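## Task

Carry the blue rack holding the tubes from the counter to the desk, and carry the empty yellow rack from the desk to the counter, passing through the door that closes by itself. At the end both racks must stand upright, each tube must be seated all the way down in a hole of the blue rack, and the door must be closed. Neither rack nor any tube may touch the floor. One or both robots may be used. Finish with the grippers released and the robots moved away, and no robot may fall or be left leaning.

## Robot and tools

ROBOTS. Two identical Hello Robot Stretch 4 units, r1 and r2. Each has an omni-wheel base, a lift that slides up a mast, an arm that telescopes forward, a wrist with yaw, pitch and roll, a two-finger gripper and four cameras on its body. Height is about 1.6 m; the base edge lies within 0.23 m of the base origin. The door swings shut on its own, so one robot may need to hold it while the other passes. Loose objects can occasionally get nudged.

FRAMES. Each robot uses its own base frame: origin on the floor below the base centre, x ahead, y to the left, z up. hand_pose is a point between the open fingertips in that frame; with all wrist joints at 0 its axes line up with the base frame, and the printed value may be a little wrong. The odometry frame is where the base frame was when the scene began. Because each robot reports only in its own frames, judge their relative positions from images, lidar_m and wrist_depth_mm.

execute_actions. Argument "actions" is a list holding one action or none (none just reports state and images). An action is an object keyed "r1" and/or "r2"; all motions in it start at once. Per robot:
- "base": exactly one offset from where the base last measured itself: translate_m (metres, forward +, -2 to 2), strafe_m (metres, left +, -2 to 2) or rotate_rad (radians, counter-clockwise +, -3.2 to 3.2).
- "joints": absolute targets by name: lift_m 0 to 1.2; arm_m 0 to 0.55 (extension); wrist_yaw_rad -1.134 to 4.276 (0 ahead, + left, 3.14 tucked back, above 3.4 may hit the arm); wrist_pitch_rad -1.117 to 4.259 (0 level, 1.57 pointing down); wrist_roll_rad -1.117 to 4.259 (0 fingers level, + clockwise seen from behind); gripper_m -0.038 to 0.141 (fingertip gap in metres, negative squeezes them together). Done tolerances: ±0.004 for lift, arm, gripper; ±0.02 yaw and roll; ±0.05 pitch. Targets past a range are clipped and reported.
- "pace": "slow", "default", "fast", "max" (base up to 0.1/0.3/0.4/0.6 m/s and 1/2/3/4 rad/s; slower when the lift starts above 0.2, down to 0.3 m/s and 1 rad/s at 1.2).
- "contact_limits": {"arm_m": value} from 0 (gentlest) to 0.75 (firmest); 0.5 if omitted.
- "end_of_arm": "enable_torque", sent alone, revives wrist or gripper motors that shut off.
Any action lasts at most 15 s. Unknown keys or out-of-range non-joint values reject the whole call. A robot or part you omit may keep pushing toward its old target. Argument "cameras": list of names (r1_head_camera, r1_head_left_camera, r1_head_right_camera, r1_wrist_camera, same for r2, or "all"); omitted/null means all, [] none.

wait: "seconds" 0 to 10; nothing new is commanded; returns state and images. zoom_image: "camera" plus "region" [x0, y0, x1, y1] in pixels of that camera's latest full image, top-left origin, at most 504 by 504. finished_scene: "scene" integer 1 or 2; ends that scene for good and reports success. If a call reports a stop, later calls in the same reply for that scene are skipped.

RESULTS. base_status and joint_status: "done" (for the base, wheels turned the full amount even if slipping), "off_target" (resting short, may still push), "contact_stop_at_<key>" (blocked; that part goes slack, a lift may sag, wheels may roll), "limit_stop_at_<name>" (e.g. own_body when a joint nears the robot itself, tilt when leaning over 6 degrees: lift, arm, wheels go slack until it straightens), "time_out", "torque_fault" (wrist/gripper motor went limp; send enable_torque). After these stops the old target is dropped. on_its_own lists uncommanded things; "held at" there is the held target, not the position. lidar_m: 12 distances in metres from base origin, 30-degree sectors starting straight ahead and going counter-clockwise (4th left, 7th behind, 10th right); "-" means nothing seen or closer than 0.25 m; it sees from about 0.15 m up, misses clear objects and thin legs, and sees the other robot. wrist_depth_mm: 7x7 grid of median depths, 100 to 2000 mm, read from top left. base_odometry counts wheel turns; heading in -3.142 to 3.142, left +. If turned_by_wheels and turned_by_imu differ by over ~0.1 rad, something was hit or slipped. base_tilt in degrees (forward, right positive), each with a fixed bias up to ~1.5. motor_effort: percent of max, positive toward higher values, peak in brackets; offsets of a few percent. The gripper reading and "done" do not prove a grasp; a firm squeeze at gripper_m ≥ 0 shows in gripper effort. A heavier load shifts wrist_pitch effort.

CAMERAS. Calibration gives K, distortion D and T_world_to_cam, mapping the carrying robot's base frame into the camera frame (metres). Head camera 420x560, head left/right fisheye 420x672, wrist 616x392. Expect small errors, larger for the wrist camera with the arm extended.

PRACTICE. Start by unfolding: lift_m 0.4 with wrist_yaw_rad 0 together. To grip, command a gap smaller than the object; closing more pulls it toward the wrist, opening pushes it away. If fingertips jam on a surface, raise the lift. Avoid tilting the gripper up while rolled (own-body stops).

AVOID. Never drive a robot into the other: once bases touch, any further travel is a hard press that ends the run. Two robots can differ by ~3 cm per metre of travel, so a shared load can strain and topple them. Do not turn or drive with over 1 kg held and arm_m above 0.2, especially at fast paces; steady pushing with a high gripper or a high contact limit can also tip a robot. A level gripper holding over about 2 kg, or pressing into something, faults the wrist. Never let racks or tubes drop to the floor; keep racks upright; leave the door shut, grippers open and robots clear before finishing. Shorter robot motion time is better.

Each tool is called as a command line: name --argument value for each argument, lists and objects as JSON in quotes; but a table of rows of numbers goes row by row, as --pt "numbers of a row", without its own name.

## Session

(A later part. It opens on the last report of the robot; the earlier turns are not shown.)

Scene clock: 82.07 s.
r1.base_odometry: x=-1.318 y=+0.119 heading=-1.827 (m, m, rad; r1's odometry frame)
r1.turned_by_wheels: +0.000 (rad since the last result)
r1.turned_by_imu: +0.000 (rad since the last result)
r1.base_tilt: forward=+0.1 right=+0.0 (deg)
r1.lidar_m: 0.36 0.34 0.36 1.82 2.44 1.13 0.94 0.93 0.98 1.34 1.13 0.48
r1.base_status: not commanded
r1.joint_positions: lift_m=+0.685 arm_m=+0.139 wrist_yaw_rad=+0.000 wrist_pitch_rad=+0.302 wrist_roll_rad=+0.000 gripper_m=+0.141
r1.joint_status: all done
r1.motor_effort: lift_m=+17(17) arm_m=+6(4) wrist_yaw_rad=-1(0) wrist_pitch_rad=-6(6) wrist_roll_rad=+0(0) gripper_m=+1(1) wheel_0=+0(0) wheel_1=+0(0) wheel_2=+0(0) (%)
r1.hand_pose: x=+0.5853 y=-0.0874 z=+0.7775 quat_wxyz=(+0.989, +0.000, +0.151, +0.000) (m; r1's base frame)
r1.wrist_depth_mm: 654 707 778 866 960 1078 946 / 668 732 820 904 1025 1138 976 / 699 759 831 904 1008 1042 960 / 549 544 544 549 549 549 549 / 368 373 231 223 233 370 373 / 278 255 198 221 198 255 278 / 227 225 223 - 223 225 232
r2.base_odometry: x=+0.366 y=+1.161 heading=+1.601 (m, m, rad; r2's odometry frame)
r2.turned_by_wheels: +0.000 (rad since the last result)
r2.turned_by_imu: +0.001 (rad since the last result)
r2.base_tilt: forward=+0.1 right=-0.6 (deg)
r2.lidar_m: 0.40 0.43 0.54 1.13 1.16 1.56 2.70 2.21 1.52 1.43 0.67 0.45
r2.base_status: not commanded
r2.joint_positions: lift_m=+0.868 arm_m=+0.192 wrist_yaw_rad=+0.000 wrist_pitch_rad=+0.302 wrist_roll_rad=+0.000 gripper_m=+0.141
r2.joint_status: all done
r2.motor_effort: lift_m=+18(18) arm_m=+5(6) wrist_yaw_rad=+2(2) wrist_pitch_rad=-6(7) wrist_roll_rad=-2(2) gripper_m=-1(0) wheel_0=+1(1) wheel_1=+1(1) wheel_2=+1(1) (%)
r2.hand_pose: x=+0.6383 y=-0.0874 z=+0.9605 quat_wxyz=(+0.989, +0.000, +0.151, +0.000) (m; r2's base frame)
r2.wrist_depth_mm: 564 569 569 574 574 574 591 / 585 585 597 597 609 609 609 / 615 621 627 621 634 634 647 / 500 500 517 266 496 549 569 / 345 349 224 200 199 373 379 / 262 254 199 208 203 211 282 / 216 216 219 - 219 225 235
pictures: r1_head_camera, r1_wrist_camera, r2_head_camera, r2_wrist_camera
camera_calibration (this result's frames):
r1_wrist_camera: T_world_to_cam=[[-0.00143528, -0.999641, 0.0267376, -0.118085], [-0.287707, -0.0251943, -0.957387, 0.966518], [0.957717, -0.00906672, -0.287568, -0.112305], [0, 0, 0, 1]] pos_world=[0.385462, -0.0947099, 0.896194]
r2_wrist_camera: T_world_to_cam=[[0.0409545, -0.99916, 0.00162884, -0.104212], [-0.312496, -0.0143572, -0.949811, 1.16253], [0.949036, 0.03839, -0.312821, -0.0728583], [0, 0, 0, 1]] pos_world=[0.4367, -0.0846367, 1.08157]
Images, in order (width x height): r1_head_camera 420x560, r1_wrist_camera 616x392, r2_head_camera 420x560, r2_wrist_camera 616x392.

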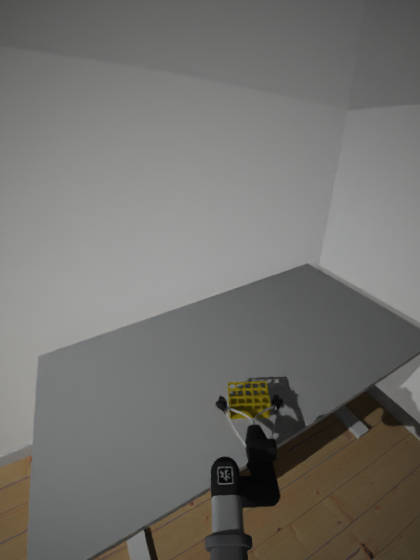

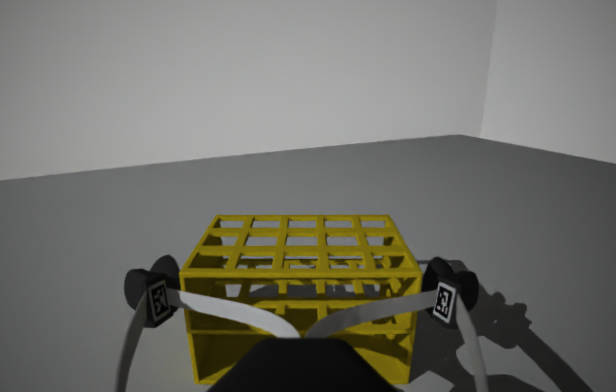

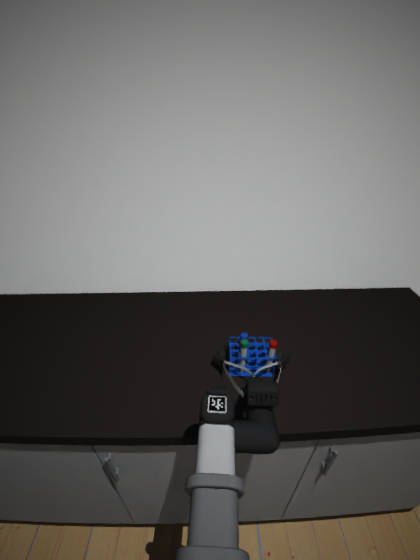

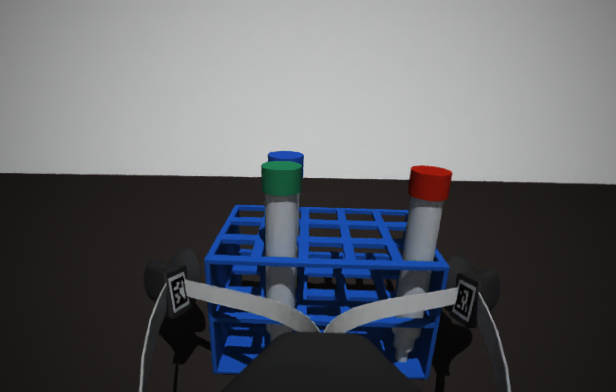

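execute_actions --actions '[{"r1":{"joints":{"lift_m":0.665},"pace":"slow"},"r2":{"joints":{"lift_m":0.85},"pace":"slow"}}]' --cameras '[]'

execute_actions --actions '[{"r1":{"joints":{"gripper_m":0.08},"pace":"slow"},"r2":{"joints":{"gripper_m":0.08},"pace":"slow"}}]' --cameras '["r1_wrist_camera","r2_wrist_camera","r1_head_camera","r2_head_camera"]'

zoom_image --camera "r2_head_camera" --region '[190, 320, 320, 430]'

zoom_image --camera "r1_head_camera" --region '[190, 360, 320, 470]'

Scene clock: 89.27 s.
r1.base_odometry: x=-1.318 y=+0.119 heading=-1.827 (m, m, rad; r1's odometry frame)
r1.turned_by_wheels: +0.000 (rad since the last result)
r1.turned_by_imu: +0.001 (rad since the last result)
r1.base_tilt: forward=+0.1 right=+0.0 (deg)
r1.lidar_m: 0.35 0.33 0.35 1.83 2.45 1.12 0.95 0.92 0.99 1.34 1.13 0.52
r1.base_status: not commanded
r1.joint_positions: lift_m=+0.665 arm_m=+0.139 wrist_yaw_rad=+0.000 wrist_pitch_rad=+0.302 wrist_roll_rad=+0.000 gripper_m=+0.141
r1.joint_status: all done
r1.motor_effort: lift_m=+17(20) arm_m=+6(6) wrist_yaw_rad=+0(0) wrist_pitch_rad=-6(5) wrist_roll_rad=+1(0) gripper_m=+0(1) wheel_0=+0(0) wheel_1=+0(0) wheel_2=+0(0) (%)
r1.hand_pose: x=+0.5854 y=-0.0874 z=+0.7576 quat_wxyz=(+0.989, +0.000, +0.151, +0.000) (m; r1's base frame)
r1.wrist_depth_mm: 647 707 778 854 960 1078 946 / 676 741 809 904 1008 1118 976 / 691 750 809 891 904 917 931 / 484 484 484 484 484 484 484 / 325 329 216 229 216 329 327 / 246 226 194 205 198 226 246 / 200 199 202 - 200 199 202
r2.base_odometry: x=+0.366 y=+1.161 heading=+1.601 (m, m, rad; r2's odometry frame)
r2.turned_by_wheels: +0.000 (rad since the last result)
r2.turned_by_imu: +0.002 (rad since the last result)
r2.base_tilt: forward=+0.1 right=-0.6 (deg)
r2.lidar_m: 0.40 0.43 0.56 1.13 1.16 1.58 2.72 2.21 1.53 1.41 0.64 0.45
r2.base_status: not commanded
r2.joint_positions: lift_m=+0.850 arm_m=+0.192 wrist_yaw_rad=+0.000 wrist_pitch_rad=+0.302 wrist_roll_rad=+0.000 gripper_m=+0.141
r2.joint_status: all done
r2.motor_effort: lift_m=+18(19) arm_m=+6(5) wrist_yaw_rad=+2(2) wrist_pitch_rad=-8(7) wrist_roll_rad=-2(2) gripper_m=+4(3) wheel_0=+1(1) wheel_1=+1(1) wheel_2=+1(1) (%)
r2.hand_pose: x=+0.6383 y=-0.0874 z=+0.9425 quat_wxyz=(+0.989, +0.000, +0.151, +0.000) (m; r2's base frame)
r2.wrist_depth_mm: 564 564 580 574 574 574 580 / 585 603 597 603 609 609 609 / 621 621 627 615 627 640 640 / 442 449 421 213 220 496 504 / 307 315 218 202 205 332 340 / 235 228 214 201 200 211 252 / 193 193 196 - 201 201 206
pictures: none
No camera images: the call's "cameras" was empty. Leave "cameras" out to get every camera's image.

Scene clock: 92.47 s.
r1.base_odometry: x=-1.318 y=+0.119 heading=-1.827 (m, m, rad; r1's odometry frame)
r1.turned_by_wheels: +0.000 (rad since the last result)
r1.turned_by_imu: +0.000 (rad since the last result)
r1.base_tilt: forward=+0.0 right=+0.0 (deg)
r1.lidar_m: 0.34 0.34 0.35 1.84 2.44 1.13 0.95 0.93 0.99 1.34 1.14 0.51
r1.base_status: not commanded
r1.joint_positions: lift_m=+0.665 arm_m=+0.139 wrist_yaw_rad=+0.000 wrist_pitch_rad=+0.303 wrist_roll_rad=+0.000 gripper_m=+0.080
r1.joint_status: all done
r1.motor_effort: lift_m=+17(17) arm_m=+6(6) wrist_yaw_rad=+0(0) wrist_pitch_rad=-8(8) wrist_roll_rad=+1(1) gripper_m=-20(20) wheel_0=+0(0) wheel_1=+0(0) wheel_2=+0(0) (%)
r1.hand_pose: x=+0.5853 y=-0.0874 z=+0.7574 quat_wxyz=(+0.989, +0.000, +0.151, +0.000) (m; r1's base frame)
r1.wrist_depth_mm: 647 715 788 866 946 1098 960 / 676 732 820 904 1008 1118 976 / 691 750 798 891 891 904 931 / 484 480 477 480 480 477 477 / 325 329 206 220 207 327 325 / 246 183 216 238 196 224 245 / 200 198 191 - 192 198 200
r2.base_odometry: x=+0.366 y=+1.161 heading=+1.601 (m, m, rad; r2's odometry frame)
r2.turned_by_wheels: +0.000 (rad since the last result)
r2.turned_by_imu: +0.001 (rad since the last result)
r2.base_tilt: forward=+0.1 right=-0.6 (deg)
r2.lidar_m: 0.41 0.42 0.54 1.12 1.16 1.56 2.69 2.18 1.53 1.44 0.66 0.47
r2.base_status: not commanded
r2.joint_positions: lift_m=+0.850 arm_m=+0.192 wrist_yaw_rad=+0.000 wrist_pitch_rad=+0.303 wrist_roll_rad=+0.000 gripper_m=+0.080
r2.joint_status: all done
r2.motor_effort: lift_m=+18(18) arm_m=+5(6) wrist_yaw_rad=+2(2) wrist_pitch_rad=-8(9) wrist_roll_rad=-2(2) gripper_m=-24(29) wheel_0=+1(1) wheel_1=+1(1) wheel_2=+1(1) (%)
r2.hand_pose: x=+0.6383 y=-0.0874 z=+0.9424 quat_wxyz=(+0.989, +0.000, +0.151, +0.000) (m; r2's base frame)
r2.wrist_depth_mm: 559 569 569 574 574 580 580 / 585 597 597 603 603 609 609 / 615 627 634 621 627 640 640 / 439 449 387 209 225 488 500 / 306 310 213 206 187 330 336 / 234 217 191 214 191 180 251 / 192 193 196 - 191 200 201
pictures: r1_head_camera, r1_wrist_camera, r2_head_camera, r2_wrist_camera
camera_calibration (this result's frames):
r1_wrist_camera: T_world_to_cam=[[-0.00141998, -0.999641, 0.0267386, -0.117556], [-0.288267, -0.0251943, -0.957219, 0.947417], [0.957549, -0.00906707, -0.288128, -0.117538], [0, 0, 0, 1]] pos_world=[0.38549, -0.0947099, 0.876162]
r2_wrist_camera: T_world_to_cam=[[0.0409558, -0.99916, 0.00160188, -0.104156], [-0.313127, -0.0143576, -0.949603, 1.14547], [0.948828, 0.0383901, -0.313452, -0.0777704], [0, 0, 0, 1]] pos_world=[0.436734, -0.0846367, 1.06353]
Images, in order (width x height): r1_head_camera 420x560, r1_wrist_camera 616x392, r2_head_camera 420x560, r2_wrist_camera 616x392.

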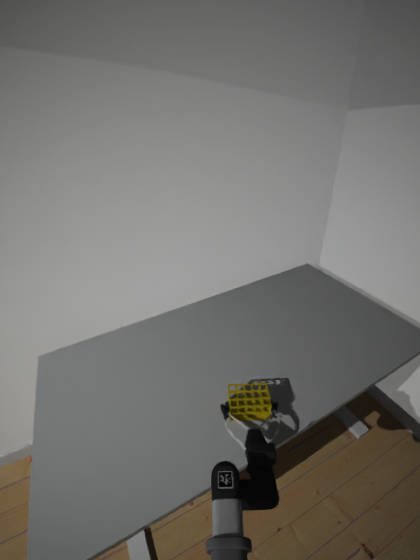

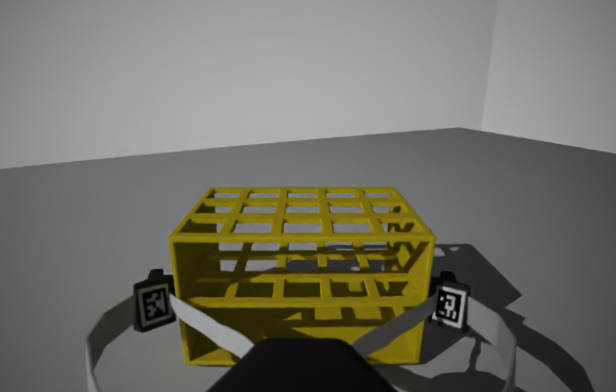

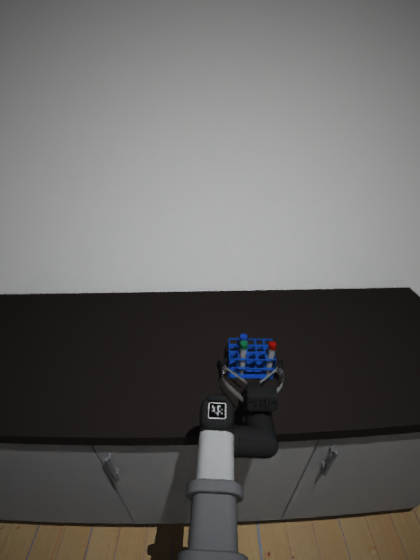

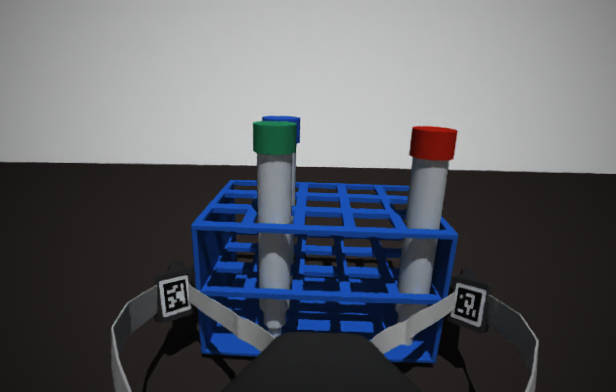

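Region (190, 320, 320, 430) of r2_head_camera's 420x560 image, scaled by 3.877, with more detail than that image has; it fills the top 426 rows of this view, and the rest is white.

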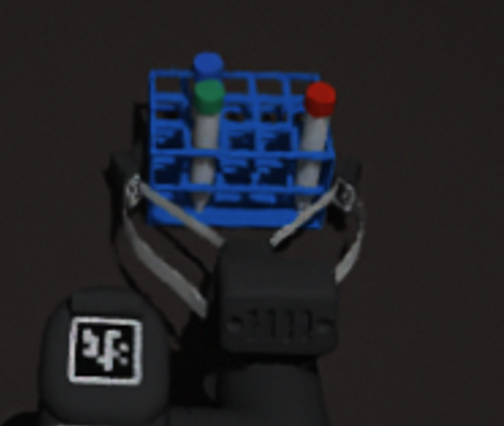

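Region (190, 360, 320, 470) of r1_head_camera's 420x560 image, scaled by 3.877, with more detail than that image has; it fills the top 426 rows of this view, and the rest is white.

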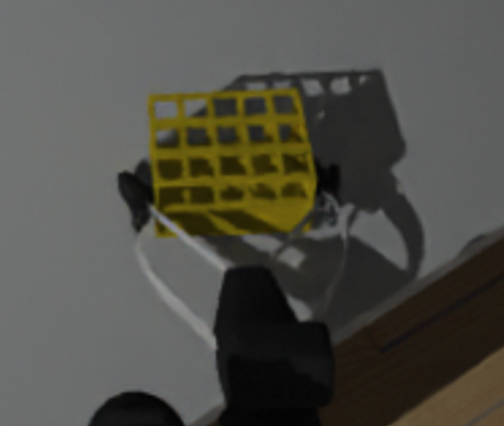

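Gripped. Lift and check.

execute_actions --actions '[{"r1":{"joints":{"lift_m":0.74},"pace":"slow"},"r2":{"joints":{"lift_m":0.92},"pace":"slow"}}]' --cameras '["r1_wrist_camera","r2_wrist_camera"]'

Scene clock: 95.57 s.
r1.base_odometry: x=-1.318 y=+0.119 heading=-1.827 (m, m, rad; r1's odometry frame)
r1.turned_by_wheels: +0.000 (rad since the last result)
r1.turned_by_imu: +0.000 (rad since the last result)
r1.base_tilt: forward=+0.0 right=+0.1 (deg)
r1.lidar_m: 0.34 0.34 0.36 1.83 2.44 1.14 0.95 0.93 0.99 1.34 1.15 0.47
r1.base_status: not commanded
r1.joint_positions: lift_m=+0.740 arm_m=+0.139 wrist_yaw_rad=+0.000 wrist_pitch_rad=+0.303 wrist_roll_rad=+0.000 gripper_m=+0.080
r1.joint_status: all done
r1.motor_effort: lift_m=+23(24) arm_m=+6(6) wrist_yaw_rad=-1(2) wrist_pitch_rad=-8(8) wrist_roll_rad=+1(1) gripper_m=-21(19) wheel_0=+0(0) wheel_1=+1(1) wheel_2=+0(0) (%)
r1.hand_pose: x=+0.5853 y=-0.0874 z=+0.8319 quat_wxyz=(+0.989, +0.000, +0.151, +0.000) (m; r1's base frame)
r1.wrist_depth_mm: 647 715 778 854 946 1060 946 / 668 741 820 917 1008 1118 960 / 699 768 842 946 1060 1160 991 / 699 715 723 715 723 715 723 / 488 492 206 220 207 488 484 / 364 183 217 239 196 332 366 / 297 294 198 - 274 296 298
r2.base_odometry: x=+0.366 y=+1.161 heading=+1.601 (m, m, rad; r2's odometry frame)
r2.turned_by_wheels: +0.000 (rad since the last result)
r2.turned_by_imu: +0.001 (rad since the last result)
r2.base_tilt: forward=+0.1 right=-0.6 (deg)
r2.lidar_m: 0.41 0.42 0.57 1.13 1.17 1.55 2.70 2.23 1.53 1.44 0.65 0.46
r2.base_status: not commanded
r2.joint_positions: lift_m=+0.920 arm_m=+0.192 wrist_yaw_rad=+0.000 wrist_pitch_rad=+0.303 wrist_roll_rad=+0.000 gripper_m=+0.080
r2.joint_status: all done
r2.motor_effort: lift_m=+24(23) arm_m=+5(5) wrist_yaw_rad=+2(2) wrist_pitch_rad=-9(10) wrist_roll_rad=-2(2) gripper_m=-23(26) wheel_0=+2(1) wheel_1=+0(1) wheel_2=+1(1) (%)
r2.hand_pose: x=+0.6383 y=-0.0874 z=+1.0118 quat_wxyz=(+0.989, +0.000, +0.151, +0.000) (m; r2's base frame)
r2.wrist_depth_mm: 564 564 574 574 580 580 591 / 591 591 591 597 609 615 615 / 615 627 627 615 627 640 640 / 634 647 569 221 224 661 668 / 449 455 213 206 188 480 488 / 343 319 191 214 191 181 368 / 282 285 274 - 204 293 294
pictures: r1_wrist_camera, r2_wrist_camera
camera_calibration (this result's frames):
r1_wrist_camera: T_world_to_cam=[[-0.00141651, -0.999641, 0.0267387, -0.119551], [-0.288379, -0.0251944, -0.957185, 1.01879], [0.957515, -0.00906674, -0.28824, -0.0959476], [0, 0, 0, 1]] pos_world=[0.385499, -0.0947099, 0.950709]
r2_wrist_camera: T_world_to_cam=[[0.0409561, -0.99916, 0.00159543, -0.10426], [-0.313275, -0.0143576, -0.949554, 1.21143], [0.948779, 0.0383902, -0.3136, -0.0558204], [0, 0, 0, 1]] pos_world=[0.436742, -0.0846367, 1.13298]
Images, in order (width x height): r1_wrist_camera 616x392, r2_wrist_camera 616x392.

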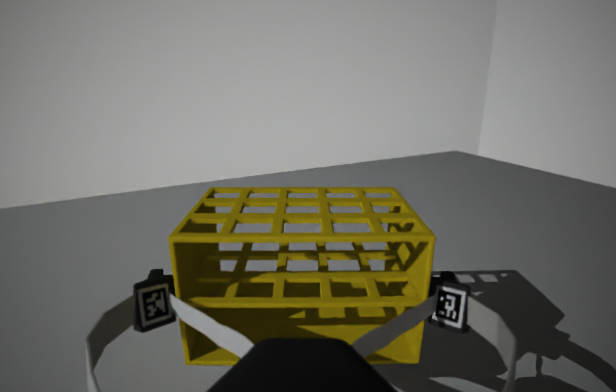

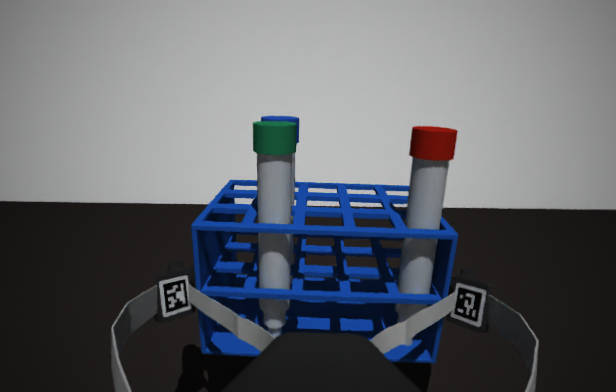

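execute_actions --actions '[{"r1":{"base":{"rotate_rad":0.444},"joints":{"arm_m":0,"lift_m":0.76}},"r2":{"base":{"translate_m":-0.6},"joints":{"arm_m":0.0}}}]' --cameras '[]'

execute_actions --actions '[{"r1":{"base":{"translate_m":-0.62}},"r2":{"base":{"translate_m":-1.4},"joints":{"lift_m":0.76}}}]' --cameras '["r1_head_left_camera","r1_wrist_camera","r2_wrist_camera"]'

Scene clock: 130.83 s.
r1.base_odometry: x=-1.318 y=+0.119 heading=-1.384 (m, m, rad; r1's odometry frame)
r1.turned_by_wheels: +0.443 (rad since the last result)
r1.turned_by_imu: +0.453 (rad since the last result)
r1.base_tilt: forward=+0.2 right=+0.0 (deg)
r1.lidar_m: 0.33 0.35 1.66 2.44 1.22 0.95 0.93 0.97 1.25 1.31 0.51 0.36
r1.base_status: done
r1.joint_positions: lift_m=+0.760 arm_m=+0.001 wrist_yaw_rad=+0.000 wrist_pitch_rad=+0.303 wrist_roll_rad=+0.000 gripper_m=+0.080
r1.joint_status: all done
r1.motor_effort: lift_m=+22(24) arm_m=-5(6) wrist_yaw_rad=-1(2) wrist_pitch_rad=-8(9) wrist_roll_rad=+0(1) gripper_m=-21(19) wheel_0=-2(6) wheel_1=-2(8) wheel_2=-2(9) (%)
r1.hand_pose: x=+0.4472 y=-0.0874 z=+0.8519 quat_wxyz=(+0.989, +0.000, +0.151, +0.000) (m; r1's base frame)
r1.wrist_depth_mm: 831 831 842 842 842 842 842 / 878 866 891 866 866 891 866 / 917 917 917 917 904 931 917 / 960 778 778 778 788 788 778 / 530 535 207 220 208 535 525 / 399 183 217 239 196 364 399 / 325 322 198 - 300 322 327
r2.base_odometry: x=+0.384 y=+0.561 heading=+1.601 (m, m, rad; r2's odometry frame)
r2.turned_by_wheels: +0.000 (rad since the last result)
r2.turned_by_imu: +0.002 (rad since the last result)
r2.base_tilt: forward=+0.0 right=-0.6 (deg)
r2.lidar_m: 0.38 1.00 1.17 1.09 1.14 1.49 2.09 2.13 1.57 1.46 1.51 0.43
r2.base_status: done
r2.joint_positions: lift_m=+0.920 arm_m=+0.001 wrist_yaw_rad=+0.000 wrist_pitch_rad=+0.304 wrist_roll_rad=+0.000 gripper_m=+0.080
r2.joint_status: all done
r2.motor_effort: lift_m=+24(24) arm_m=-5(5) wrist_yaw_rad=+2(1) wrist_pitch_rad=-10(10) wrist_roll_rad=-2(2) gripper_m=-22(25) wheel_0=+1(4) wheel_1=+1(4) wheel_2=+0(6) (%)
r2.hand_pose: x=+0.4474 y=-0.0874 z=+1.0117 quat_wxyz=(+0.989, +0.000, +0.151, +0.000) (m; r2's base frame)
r2.wrist_depth_mm: 1281 1308 1281 1281 1308 1308 1336 / 1336 1366 1308 1336 1366 1366 1397 / 1160 1182 1229 960 1138 1430 1464 / 820 831 820 208 224 891 878 / 866 866 213 206 188 931 931 / 931 904 191 215 191 181 991 / 960 976 1008 - 203 1060 1060
pictures: none
No camera images: the call's "cameras" was empty. Leave "cameras" out to get every camera's image.

Scene clock: 137.00 s.
r1.base_odometry: x=-1.433 y=+0.728 heading=-1.384 (m, m, rad; r1's odometry frame)
r1.turned_by_wheels: +0.000 (rad since the last result)
r1.turned_by_imu: +0.000 (rad since the last result)
r1.base_tilt: forward=+0.1 right=-0.1 (deg)
r1.lidar_m: 0.42 1.01 2.55 0.91 0.45 0.32 0.31 0.31 0.45 0.97 1.36 1.02
r1.base_status: done
r1.joint_positions: lift_m=+0.760 arm_m=+0.001 wrist_yaw_rad=+0.000 wrist_pitch_rad=+0.303 wrist_roll_rad=+0.000 gripper_m=+0.080
r1.joint_status: not commanded
r1.motor_effort: lift_m=+22(22) arm_m=-5(5) wrist_yaw_rad=-2(0) wrist_pitch_rad=-8(9) wrist_roll_rad=+0(0) gripper_m=-21(20) wheel_0=-2(5) wheel_1=-1(7) wheel_2=-1(10) (%)
r1.hand_pose: x=+0.4472 y=-0.0874 z=+0.8519 quat_wxyz=(+0.989, +0.000, +0.151, +0.000) (m; r1's base frame)
r1.wrist_depth_mm: 1397 1397 1430 1397 1366 1397 1397 / 1464 1464 1464 1464 1430 1464 1499 / 1576 1537 1430 1464 1464 1464 1499 / 1618 1576 778 788 778 866 878 / 1708 1708 207 220 207 1708 1464 / 1537 183 217 238 196 1397 1430 / 1281 1255 198 - 1160 1281 1255
r2.base_odometry: x=+0.426 y=-0.838 heading=+1.601 (m, m, rad; r2's odometry frame)
r2.turned_by_wheels: +0.000 (rad since the last result)
r2.turned_by_imu: +0.002 (rad since the last result)
r2.base_tilt: forward=+0.1 right=-0.7 (deg)
r2.lidar_m: 0.41 1.56 1.05 1.02 1.06 0.75 0.65 0.69 0.95 1.49 1.60 0.45
r2.base_status: done
r2.joint_positions: lift_m=+0.760 arm_m=+0.001 wrist_yaw_rad=+0.000 wrist_pitch_rad=+0.303 wrist_roll_rad=+0.000 gripper_m=+0.080
r2.joint_status: all done
r2.motor_effort: lift_m=+18(24) arm_m=-5(5) wrist_yaw_rad=+2(2) wrist_pitch_rad=-10(9) wrist_roll_rad=-2(2) gripper_m=-25(21) wheel_0=+0(3) wheel_1=+1(5) wheel_2=-1(6) (%)
r2.hand_pose: x=+0.4474 y=-0.0874 z=+0.8522 quat_wxyz=(+0.989, +0.000, +0.151, +0.000) (m; r2's base frame)
r2.wrist_depth_mm: 1708 - - - - - - / 1708 - - - - - - / 1661 - - - - - - / 1708 - 253 208 196 - - / 1661 - 213 207 197 - 1921 / 1537 1397 191 214 191 181 1708 / 1255 1255 1229 - 203 1308 1308
pictures: r1_head_left_camera, r1_wrist_camera, r2_wrist_camera
camera_calibration (this result's frames):
r1_wrist_camera: T_world_to_cam=[[-0.00143197, -0.999642, 0.0267356, -0.120277], [-0.288586, -0.025185, -0.957123, 0.99813], [0.957453, -0.00908611, -0.288447, 0.0422786], [0, 0, 0, 1]] pos_world=[0.247395, -0.0947116, 0.970744]
r2_wrist_camera: T_world_to_cam=[[0.0409444, -0.99916, 0.00159729, -0.0961872], [-0.313486, -0.0143641, -0.949484, 1.00013], [0.94871, 0.0383753, -0.313811, 0.0754869], [0, 0, 0, 1]] pos_world=[0.24585, -0.0846372, 0.973451]
Images, in order (width x height): r1_head_left_camera 420x672, r1_wrist_camera 616x392, r2_wrist_camera 616x392.

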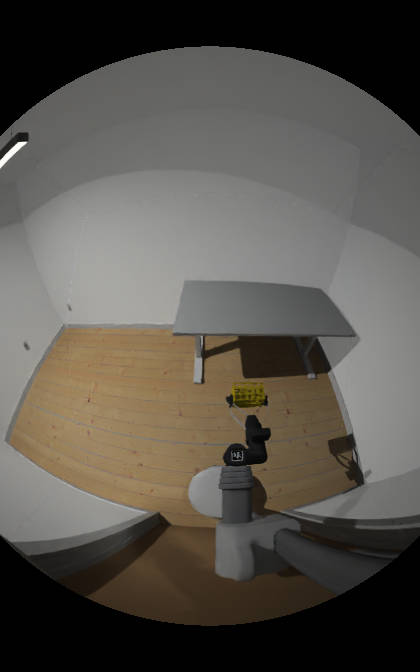

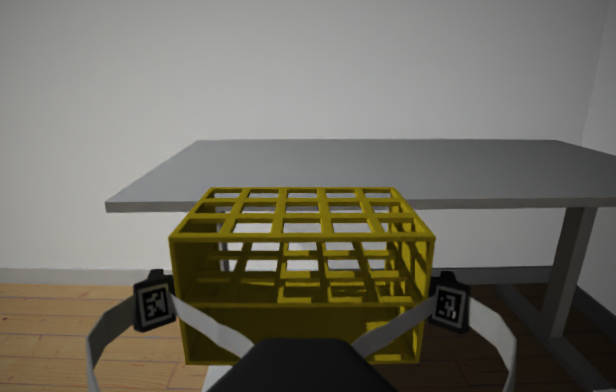

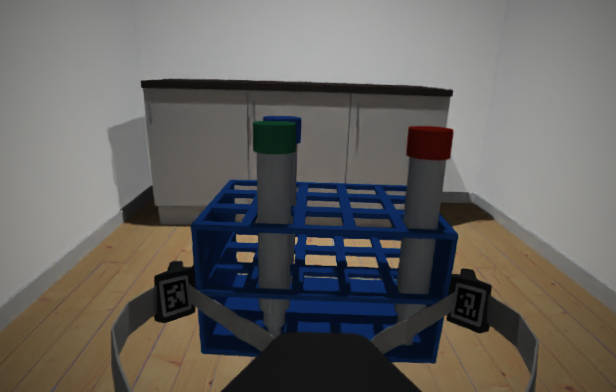

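execute_actions --actions '[{"r1":{"base":{"strafe_m":-0.09}},"r2":{"base":{"rotate_rad":-1.275},"pace":"slow"}}]' --cameras '[]'

execute_actions --actions '[{"r1":{"base":{"translate_m":-0.3},"pace":"slow"}}]' --cameras '["r1_head_left_camera","r2_head_left_camera"]'

Scene clock: 142.00 s.
r1.base_odometry: x=-1.521 y=+0.712 heading=-1.384 (m, m, rad; r1's odometry frame)
r1.turned_by_wheels: +0.000 (rad since the last result)
r1.turned_by_imu: +0.000 (rad since the last result)
r1.base_tilt: forward=+0.1 right=+0.0 (deg)
r1.lidar_m: 0.42 1.01 2.57 0.91 0.45 0.33 0.30 0.32 0.46 0.96 1.27 1.02
r1.base_status: done
r1.joint_positions: lift_m=+0.760 arm_m=+0.001 wrist_yaw_rad=+0.000 wrist_pitch_rad=+0.303 wrist_roll_rad=+0.000 gripper_m=+0.080
r1.joint_status: not commanded
r1.motor_effort: lift_m=+22(22) arm_m=-5(5) wrist_yaw_rad=-1(1) wrist_pitch_rad=-8(8) wrist_roll_rad=+1(1) gripper_m=-19(20) wheel_0=+0(9) wheel_1=-1(10) wheel_2=+0(1) (%)
r1.hand_pose: x=+0.4472 y=-0.0874 z=+0.8519 quat_wxyz=(+0.989, +0.000, +0.151, +0.000) (m; r1's base frame)
r1.wrist_depth_mm: 1397 1397 1397 1397 1397 1397 1366 / 1464 1430 1464 1464 1464 1499 1430 / 1537 1499 1464 1464 1499 1499 1430 / 1576 866 778 788 778 866 866 / 1618 1661 206 220 207 1708 1430 / 1537 183 216 237 196 1366 1397 / 1229 1255 198 - 1160 1255 1255
r2.base_odometry: x=+0.426 y=-0.838 heading=+0.326 (m, m, rad; r2's odometry frame)
r2.turned_by_wheels: -1.275 (rad since the last result)
r2.turned_by_imu: -1.251 (rad since the last result)
r2.base_tilt: forward=+0.1 right=-0.5 (deg)
r2.lidar_m: 0.42 1.76 2.39 2.18 1.21 1.03 1.02 0.82 0.66 0.64 0.77 1.39
r2.base_status: done
r2.joint_positions: lift_m=+0.760 arm_m=+0.001 wrist_yaw_rad=+0.000 wrist_pitch_rad=+0.303 wrist_roll_rad=+0.000 gripper_m=+0.080
r2.joint_status: not commanded
r2.motor_effort: lift_m=+18(18) arm_m=-5(5) wrist_yaw_rad=+2(2) wrist_pitch_rad=-10(10) wrist_roll_rad=-2(2) gripper_m=-25(24) wheel_0=+0(2) wheel_1=+2(4) wheel_2=+0(3) (%)
r2.hand_pose: x=+0.4474 y=-0.0874 z=+0.8522 quat_wxyz=(+0.989, +0.000, +0.151, +0.000) (m; r2's base frame)
r2.wrist_depth_mm: 1576 1430 1366 1229 1160 1118 1060 / 1618 1499 1366 1308 1229 1160 1118 / 1708 1576 1499 1336 1255 1182 1160 / 1863 1661 253 207 225 1281 1205 / 1808 1756 195 207 187 1336 1281 / 1537 1397 191 215 191 181 1308 / 1281 1255 1205 - 203 1281 1229
pictures: none
No camera images: the call's "cameras" was empty. Leave "cameras" out to get every camera's image.

Scene clock: 146.27 s.
r1.base_odometry: x=-1.577 y=+1.006 heading=-1.385 (m, m, rad; r1's odometry frame)
r1.turned_by_wheels: +0.000 (rad since the last result)
r1.turned_by_imu: -0.001 (rad since the last result)
r1.base_tilt: forward=+0.1 right=+0.0 (deg)
r1.lidar_m: 0.43 1.30 2.64 0.35 0.25 - 0.25 0.26 1.27 0.37 1.26 1.32
r1.base_status: done
r1.joint_positions: lift_m=+0.760 arm_m=+0.001 wrist_yaw_rad=+0.000 wrist_pitch_rad=+0.303 wrist_roll_rad=+0.000 gripper_m=+0.080
r1.joint_status: not commanded
r1.motor_effort: lift_m=+21(22) arm_m=-5(5) wrist_yaw_rad=+0(2) wrist_pitch_rad=-9(9) wrist_roll_rad=+0(1) gripper_m=-19(21) wheel_0=-3(10) wheel_1=-5(11) wheel_2=+5(11) (%)
r1.hand_pose: x=+0.4471 y=-0.0874 z=+0.8520 quat_wxyz=(+0.989, +0.000, +0.151, +0.000) (m; r1's base frame)
r1.wrist_depth_mm: 1661 1708 1708 1661 1661 1661 1537 / 1756 1708 1756 1756 1808 1756 1537 / 1808 1808 1464 1499 1464 1464 1430 / 1863 1921 1430 1060 1921 1983 1576 / 1983 1983 207 221 207 1863 1576 / 1499 182 216 238 196 1397 1464 / 1281 1255 198 - 1182 1229 1255
r2.base_odometry: x=+0.426 y=-0.838 heading=+0.326 (m, m, rad; r2's odometry frame)
r2.turned_by_wheels: +0.000 (rad since the last result)
r2.turned_by_imu: +0.001 (rad since the last result)
r2.base_tilt: forward=+0.1 right=-0.5 (deg)
r2.lidar_m: 0.38 1.70 2.37 2.20 1.22 1.03 1.01 0.84 0.66 0.65 0.77 1.39
r2.base_status: not commanded
r2.joint_positions: lift_m=+0.760 arm_m=+0.001 wrist_yaw_rad=+0.000 wrist_pitch_rad=+0.303 wrist_roll_rad=+0.000 gripper_m=+0.080
r2.joint_status: not commanded
r2.motor_effort: lift_m=+18(18) arm_m=-5(5) wrist_yaw_rad=+2(2) wrist_pitch_rad=-10(10) wrist_roll_rad=-2(2) gripper_m=-25(25) wheel_0=+0(0) wheel_1=+2(2) wheel_2=+0(0) (%)
r2.hand_pose: x=+0.4474 y=-0.0874 z=+0.8522 quat_wxyz=(+0.989, +0.000, +0.151, +0.000) (m; r2's base frame)
r2.wrist_depth_mm: 1499 1430 1160 976 1160 1098 1060 / 1618 1499 1205 1008 1229 1160 1118 / 1756 1618 1308 1008 1281 1205 1160 / 1863 1708 252 221 224 1281 1182 / 1863 1808 213 207 187 1308 1205 / 1537 1430 192 214 191 181 1308 / 1281 1255 1229 - 203 1308 1281
pictures: r1_head_left_camera, r2_head_left_camera
Images, in order (width x height): r1_head_left_camera 420x672, r2_head_left_camera 420x672.

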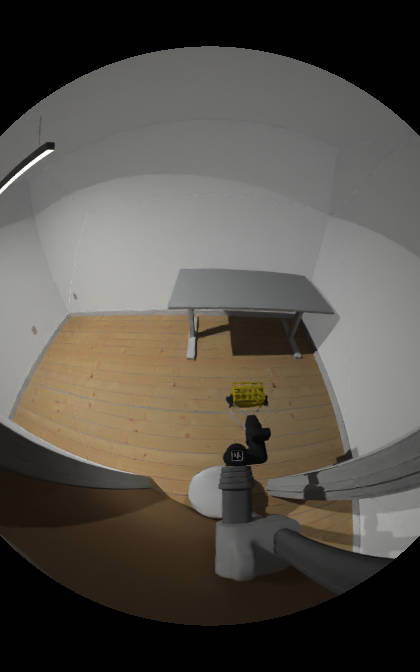

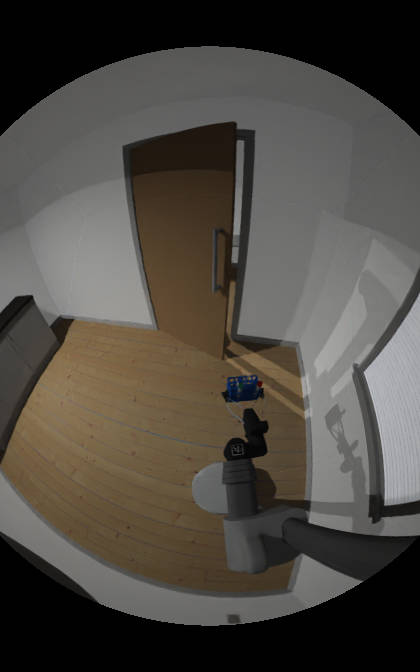

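execute_actions --actions '[{"r1":{"base":{"translate_m":-0.78}}}]' --cameras '["r2_head_left_camera"]'

execute_actions --actions '[{"r1":{"base":{"strafe_m":0.35},"pace":"slow"}}]' --cameras '["r1_head_left_camera","r2_head_left_camera"]'

Scene clock: 153.83 s.
r1.base_odometry: x=-1.721 y=+1.773 heading=-1.385 (m, m, rad; r1's odometry frame)
r1.turned_by_wheels: +0.000 (rad since the last result)
r1.turned_by_imu: -0.001 (rad since the last result)
r1.base_tilt: forward=+0.1 right=+0.0 (deg)
r1.lidar_m: 0.41 0.51 0.25 0.25 - 1.97 1.89 0.58 0.56 1.20 1.01 0.82
r1.base_status: done
r1.joint_positions: lift_m=+0.760 arm_m=+0.001 wrist_yaw_rad=+0.000 wrist_pitch_rad=+0.303 wrist_roll_rad=+0.000 gripper_m=+0.080
r1.joint_status: not commanded
r1.motor_effort: lift_m=+21(21) arm_m=-5(5) wrist_yaw_rad=+1(0) wrist_pitch_rad=-8(9) wrist_roll_rad=+1(0) gripper_m=-21(21) wheel_0=-3(12) wheel_1=-3(8) wheel_2=+1(14) (%)
r1.hand_pose: x=+0.4471 y=-0.0874 z=+0.8520 quat_wxyz=(+0.989, +0.000, +0.151, +0.000) (m; r1's base frame)
r1.wrist_depth_mm: - - - - - - 430 / - - - - - - 442 / - - - - - 1808 466 / - - - - - 603 496 / - - 207 221 207 574 521 / 1576 183 216 238 196 535 559 / 1255 1255 198 - 1182 603 597
r2.base_odometry: x=+0.426 y=-0.838 heading=+0.326 (m, m, rad; r2's odometry frame)
r2.turned_by_wheels: +0.000 (rad since the last result)
r2.turned_by_imu: +0.002 (rad since the last result)
r2.base_tilt: forward=+0.1 right=-0.6 (deg)
r2.lidar_m: 0.42 0.75 2.39 2.18 1.23 1.01 1.03 0.82 0.66 0.64 0.78 1.35
r2.base_status: not commanded
r2.joint_positions: lift_m=+0.760 arm_m=+0.001 wrist_yaw_rad=+0.000 wrist_pitch_rad=+0.303 wrist_roll_rad=+0.000 gripper_m=+0.080
r2.joint_status: not commanded
r2.motor_effort: lift_m=+18(18) arm_m=-5(5) wrist_yaw_rad=+2(1) wrist_pitch_rad=-10(10) wrist_roll_rad=-2(2) gripper_m=-25(26) wheel_0=+0(0) wheel_1=+2(2) wheel_2=+0(0) (%)
r2.hand_pose: x=+0.4474 y=-0.0874 z=+0.8522 quat_wxyz=(+0.989, +0.000, +0.151, +0.000) (m; r2's base frame)
r2.wrist_depth_mm: 473 492 - - 1182 1138 1078 / 750 569 891 - 1229 1138 1118 / 788 976 - - 1308 1182 1138 / 778 960 252 222 224 1281 1182 / 798 976 213 206 187 1308 1255 / 866 676 191 214 191 181 1336 / 891 931 759 - 203 1308 1255
pictures: r2_head_left_camera
Images, in order (width x height): r2_head_left_camera 420x672.

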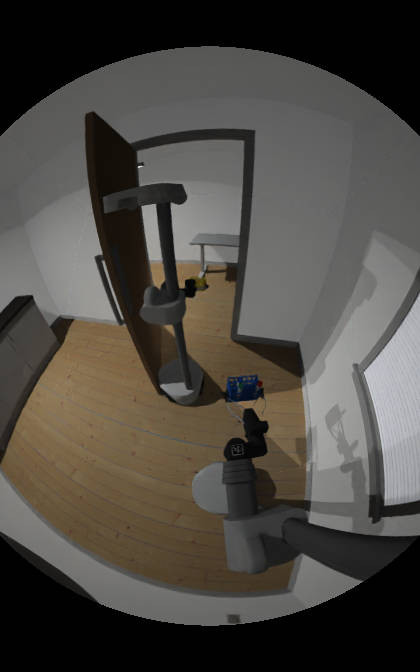

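Scene clock: 158.53 s.
r1.base_odometry: x=-1.377 y=+1.837 heading=-1.385 (m, m, rad; r1's odometry frame)
r1.turned_by_wheels: +0.000 (rad since the last result)
r1.turned_by_imu: -0.026 (rad since the last result)
r1.base_tilt: forward=+0.1 right=+0.0 (deg)
r1.lidar_m: 0.43 0.28 0.25 - 0.25 0.29 1.89 0.97 0.82 1.50 1.02 1.00
r1.base_status: done
r1.joint_positions: lift_m=+0.760 arm_m=+0.001 wrist_yaw_rad=+0.000 wrist_pitch_rad=+0.303 wrist_roll_rad=+0.000 gripper_m=+0.080
r1.joint_status: not commanded
r1.motor_effort: lift_m=+20(21) arm_m=-5(5) wrist_yaw_rad=-1(7) wrist_pitch_rad=-8(8) wrist_roll_rad=+1(0) gripper_m=-20(21) wheel_0=-14(24) wheel_1=+19(28) wheel_2=-1(6) (%)
r1.hand_pose: x=+0.4471 y=-0.0874 z=+0.8521 quat_wxyz=(+0.989, +0.000, +0.151, +0.000) (m; r1's base frame)
r1.wrist_depth_mm: 394 - - - - - 1921 / 397 - - - - - 1863 / 399 - - - - - 1808 / 399 - - - - - 1863 / 399 1863 208 220 206 - 1808 / 397 182 216 237 196 1430 1576 / 394 676 198 - 1160 1255 1229
r2.base_odometry: x=+0.426 y=-0.838 heading=+0.326 (m, m, rad; r2's odometry frame)
r2.turned_by_wheels: +0.000 (rad since the last result)
r2.turned_by_imu: +0.001 (rad since the last result)
r2.base_tilt: forward=+0.1 right=-0.6 (deg)
r2.lidar_m: 0.41 0.94 2.40 2.18 1.22 1.02 1.02 0.81 0.67 0.67 0.79 1.37
r2.base_status: not commanded
r2.joint_positions: lift_m=+0.760 arm_m=+0.001 wrist_yaw_rad=+0.000 wrist_pitch_rad=+0.303 wrist_roll_rad=+0.000 gripper_m=+0.080
r2.joint_status: not commanded
r2.motor_effort: lift_m=+18(18) arm_m=-5(5) wrist_yaw_rad=+2(3) wrist_pitch_rad=-10(10) wrist_roll_rad=-2(2) gripper_m=-26(24) wheel_0=+0(0) wheel_1=+2(2) wheel_2=+0(0) (%)
r2.hand_pose: x=+0.4474 y=-0.0874 z=+0.8522 quat_wxyz=(+0.989, +0.000, +0.151, +0.000) (m; r2's base frame)
r2.wrist_depth_mm: 798 1308 - - 1182 1098 1078 / 976 1078 - - 1205 1160 1118 / 1078 1366 - - 1281 1205 1160 / 1098 1464 253 221 224 1281 1182 / 778 1464 213 207 187 1308 1255 / 946 1098 191 214 191 181 1308 / 891 1060 1229 - 203 1308 1281
pictures: r1_head_left_camera, r2_head_left_camera
Images, in order (width x height): r1_head_left_camera 420x672, r2_head_left_camera 420x672.

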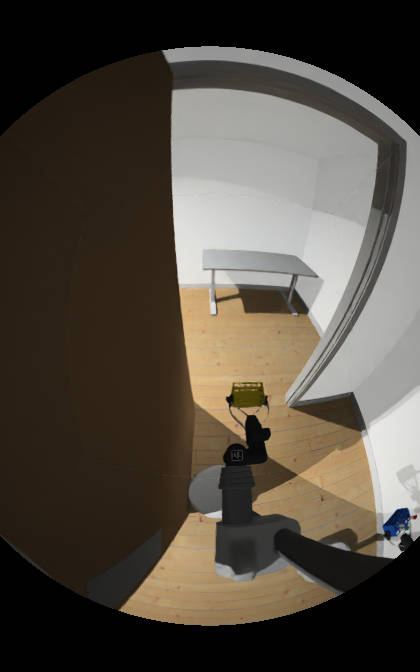

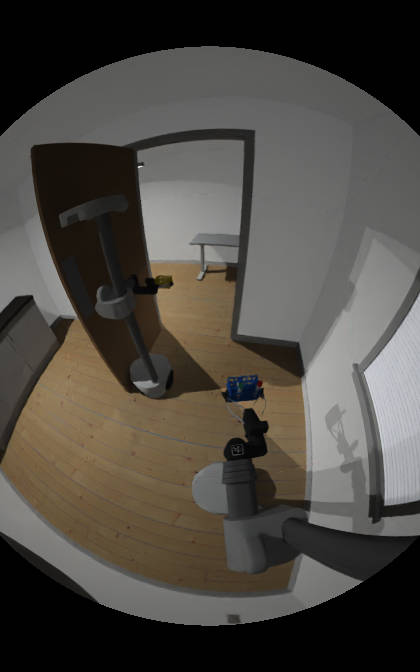

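execute_actions --actions '[{"r1":{"base":{"strafe_m":-0.03}}}]' --cameras '[]'

execute_actions --actions '[{"r1":{"base":{"rotate_rad":-3.05},"pace":"slow","joints":{"lift_m":0.94}}}]' --cameras '["r1_head_left_camera","r2_head_left_camera","r2_head_camera"]'

Scene clock: 163.40 s.
r1.base_odometry: x=-1.407 y=+1.832 heading=-1.385 (m, m, rad; r1's odometry frame)
r1.turned_by_wheels: +0.000 (rad since the last result)
r1.turned_by_imu: +0.000 (rad since the last result)
r1.base_tilt: forward=+0.1 right=+0.0 (deg)
r1.lidar_m: 0.43 0.29 0.25 - 0.25 0.27 1.90 0.95 0.78 1.47 1.06 0.97
r1.base_status: done
r1.joint_positions: lift_m=+0.760 arm_m=+0.001 wrist_yaw_rad=+0.000 wrist_pitch_rad=+0.303 wrist_roll_rad=+0.000 gripper_m=+0.080
r1.joint_status: not commanded
r1.motor_effort: lift_m=+20(20) arm_m=-5(5) wrist_yaw_rad=-1(2) wrist_pitch_rad=-9(9) wrist_roll_rad=+0(0) gripper_m=-21(20) wheel_0=-2(14) wheel_1=+2(17) wheel_2=+0(0) (%)
r1.hand_pose: x=+0.4471 y=-0.0874 z=+0.8521 quat_wxyz=(+0.989, +0.000, +0.151, +0.000) (m; r1's base frame)
r1.wrist_depth_mm: 488 - - - - - 1756 / 484 - - - - - 1808 / 439 - - - - - 1863 / 436 - - - - - 1863 / 439 1983 206 220 208 - 1863 / 430 183 216 238 196 1430 1464 / 430 1229 198 - 1160 1281 759
r2.base_odometry: x=+0.426 y=-0.838 heading=+0.326 (m, m, rad; r2's odometry frame)
r2.turned_by_wheels: +0.000 (rad since the last result)
r2.turned_by_imu: +0.001 (rad since the last result)
r2.base_tilt: forward=+0.1 right=-0.6 (deg)
r2.lidar_m: 0.41 0.91 2.42 2.20 1.22 1.02 1.02 0.85 0.67 0.66 0.78 1.37
r2.base_status: not commanded
r2.joint_positions: lift_m=+0.760 arm_m=+0.001 wrist_yaw_rad=+0.000 wrist_pitch_rad=+0.303 wrist_roll_rad=+0.000 gripper_m=+0.080
r2.joint_status: not commanded
r2.motor_effort: lift_m=+18(18) arm_m=-5(5) wrist_yaw_rad=+2(2) wrist_pitch_rad=-10(9) wrist_roll_rad=-2(2) gripper_m=-20(25) wheel_0=+0(0) wheel_1=+2(2) wheel_2=+0(0) (%)
r2.hand_pose: x=+0.4474 y=-0.0874 z=+0.8522 quat_wxyz=(+0.989, +0.000, +0.151, +0.000) (m; r2's base frame)
r2.wrist_depth_mm: 768 1366 - - 1205 1118 1042 / 891 960 - - 1229 1138 1098 / 1042 1366 - - 1281 1205 1160 / 723 1430 252 221 224 1281 1205 / 778 1464 213 208 187 1308 1255 / 904 1078 191 215 191 180 1308 / 904 1008 1205 - 203 1308 1229
pictures: none
No camera images: the call's "cameras" was empty. Leave "cameras" out to get every camera's image.

Scene clock: 167.73 s.
r1.base_odometry: x=-1.407 y=+1.831 heading=+1.849 (m, m, rad; r1's odometry frame)
r1.turned_by_wheels: -3.049 (rad since the last result)
r1.turned_by_imu: -3.109 (rad since the last result)
r1.base_tilt: forward=+0.1 right=+0.0 (deg)
r1.lidar_m: 0.42 0.94 0.77 1.45 0.96 1.00 0.67 0.28 0.25 - 0.25 1.94
r1.base_status: done
r1.joint_positions: lift_m=+0.940 arm_m=+0.001 wrist_yaw_rad=+0.000 wrist_pitch_rad=+0.303 wrist_roll_rad=+0.000 gripper_m=+0.080
r1.joint_status: all done
r1.motor_effort: lift_m=+22(23) arm_m=-4(5) wrist_yaw_rad=-1(2) wrist_pitch_rad=-9(9) wrist_roll_rad=+1(1) gripper_m=-21(20) wheel_0=+3(7) wheel_1=+0(10) wheel_2=+5(10) (%)
r1.hand_pose: x=+0.4470 y=-0.0874 z=+1.0319 quat_wxyz=(+0.989, +0.000, +0.151, +0.000) (m; r1's base frame)
r1.wrist_depth_mm: 1576 1537 1537 1499 1499 1464 1430 / 1661 1618 1618 1576 1537 1576 1537 / 1708 1661 1661 1618 1618 1661 1618 / 1808 1756 1708 1756 1708 1708 1661 / 1921 1863 207 220 207 1756 1756 / 1808 182 216 239 196 1756 1863 / 1464 1499 198 - 1397 1499 1537
r2.base_odometry: x=+0.426 y=-0.838 heading=+0.326 (m, m, rad; r2's odometry frame)
r2.turned_by_wheels: +0.000 (rad since the last result)
r2.turned_by_imu: +0.001 (rad since the last result)
r2.base_tilt: forward=+0.1 right=-0.6 (deg)
r2.lidar_m: 0.40 0.87 0.83 2.14 1.21 1.03 1.03 0.84 0.67 0.67 0.76 1.37
r2.base_status: not commanded
r2.joint_positions: lift_m=+0.760 arm_m=+0.001 wrist_yaw_rad=+0.000 wrist_pitch_rad=+0.303 wrist_roll_rad=+0.000 gripper_m=+0.080
r2.joint_status: not commanded
r2.motor_effort: lift_m=+18(18) arm_m=-5(5) wrist_yaw_rad=+2(2) wrist_pitch_rad=-10(10) wrist_roll_rad=-2(2) gripper_m=-25(26) wheel_0=+0(0) wheel_1=+2(2) wheel_2=+0(0) (%)
r2.hand_pose: x=+0.4474 y=-0.0874 z=+0.8522 quat_wxyz=(+0.989, +0.000, +0.151, +0.000) (m; r2's base frame)
r2.wrist_depth_mm: 1008 1336 - - 1182 1138 1060 / 1025 1308 - - 1255 1138 1098 / 946 1366 - - 1308 1205 1160 / 976 1430 253 221 224 1281 1205 / 991 1464 213 207 188 1308 1229 / 1060 1098 192 214 192 181 1308 / 960 1008 1229 - 203 1336 1281
pictures: r1_head_left_camera, r2_head_camera, r2_head_left_camera
Images, in order (width x height): r1_head_left_camera 420x672, r2_head_camera 420x560, r2_head_left_camera 420x672.

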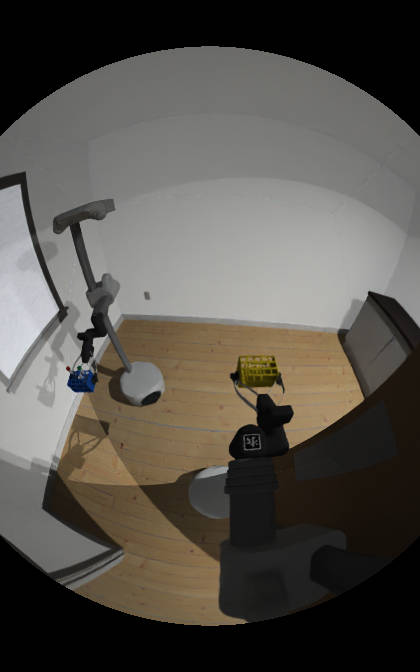

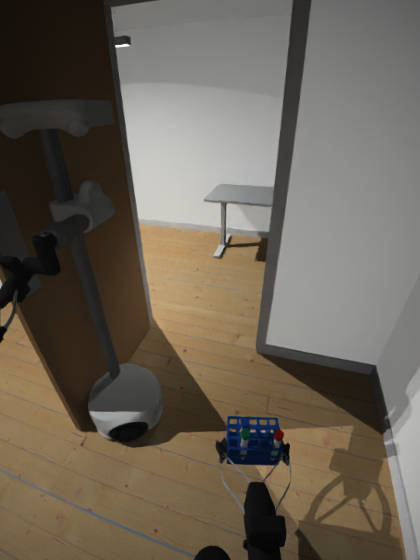

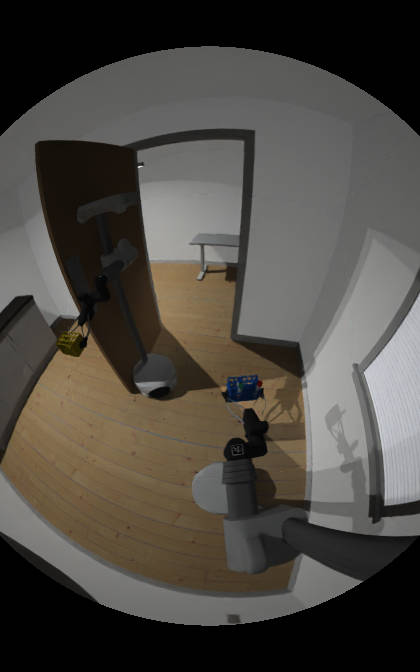

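execute_actions --actions '[{"r1":{"base":{"translate_m":0.1},"pace":"slow"},"r2":{"base":{"translate_m":0.7}}}]' --cameras '["r1_head_left_camera","r2_head_left_camera","r2_head_camera"]'

Scene clock: 181.83 s.
r1.base_odometry: x=-1.435 y=+1.927 heading=+1.849 (m, m, rad; r1's odometry frame)
r1.turned_by_wheels: +0.000 (rad since the last result)
r1.turned_by_imu: +0.001 (rad since the last result)
r1.base_tilt: forward=+0.0 right=+0.0 (deg)
r1.lidar_m: 0.42 1.90 0.40 0.38 0.58 1.04 0.68 0.29 0.25 1.74 1.76 1.85
r1.base_status: done
r1.joint_positions: lift_m=+0.940 arm_m=+0.001 wrist_yaw_rad=+0.000 wrist_pitch_rad=+0.303 wrist_roll_rad=+0.000 gripper_m=+0.080
r1.joint_status: not commanded
r1.motor_effort: lift_m=+22(22) arm_m=-4(4) wrist_yaw_rad=+1(3) wrist_pitch_rad=-8(8) wrist_roll_rad=+0(0) gripper_m=-22(20) wheel_0=+3(7) wheel_1=+2(4) wheel_2=-5(7) (%)
r1.hand_pose: x=+0.4470 y=-0.0874 z=+1.0319 quat_wxyz=(+0.989, +0.000, +0.151, +0.000) (m; r1's base frame)
r1.wrist_depth_mm: 1464 1430 1430 1430 1397 1366 1366 / 1499 1537 1499 1464 1464 1430 1464 / 1618 1576 1576 1576 1537 1499 1464 / 1708 1708 1618 1618 1576 1576 1618 / 1808 1756 207 220 207 1661 1661 / 1808 183 216 238 196 1661 1708 / 1537 1499 198 - 1397 1499 1499
r2.base_odometry: x=+1.089 y=-0.614 heading=+0.326 (m, m, rad; r2's odometry frame)
r2.turned_by_wheels: +0.000 (rad since the last result)
r2.turned_by_imu: +0.002 (rad since the last result)
r2.base_tilt: forward=+0.1 right=-0.6 (deg)
r2.lidar_m: 0.41 0.94 0.36 0.39 0.67 1.69 1.70 1.02 0.82 0.85 0.98 0.86
r2.base_status: done
r2.joint_positions: lift_m=+0.760 arm_m=+0.001 wrist_yaw_rad=+0.000 wrist_pitch_rad=+0.303 wrist_roll_rad=+0.000 gripper_m=+0.080
r2.joint_status: not commanded
r2.motor_effort: lift_m=+18(18) arm_m=-5(5) wrist_yaw_rad=+2(1) wrist_pitch_rad=-10(10) wrist_roll_rad=-2(2) gripper_m=-27(24) wheel_0=+0(5) wheel_1=+1(4) wheel_2=+2(9) (%)
r2.hand_pose: x=+0.4474 y=-0.0874 z=+0.8522 quat_wxyz=(+0.989, +0.000, +0.151, +0.000) (m; r2's base frame)
r2.wrist_depth_mm: - - - - - 539 517 / 904 - - - - 564 539 / 917 - - - - 574 559 / 917 - 252 221 211 615 580 / 917 - 195 206 197 627 609 / 917 1118 191 214 191 181 634 / 946 1205 1229 - 203 707 661
pictures: r1_head_left_camera, r2_head_camera, r2_head_left_camera
Images, in order (width x height): r1_head_left_camera 420x672, r2_head_camera 420x560, r2_head_left_camera 420x672.

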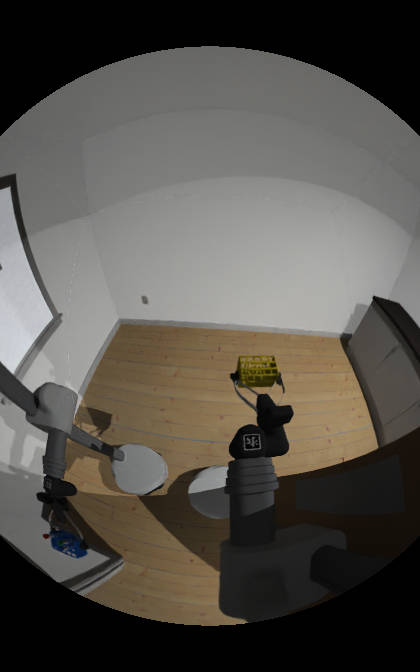

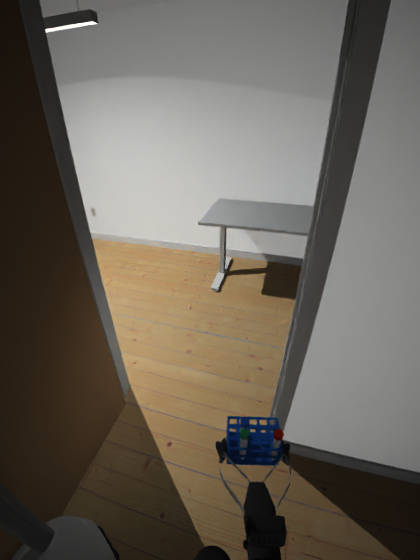

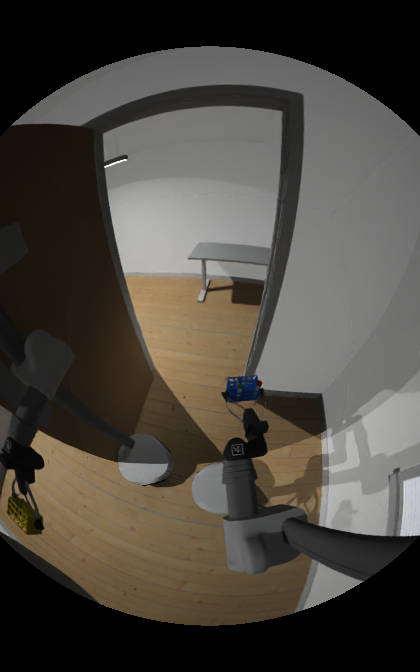

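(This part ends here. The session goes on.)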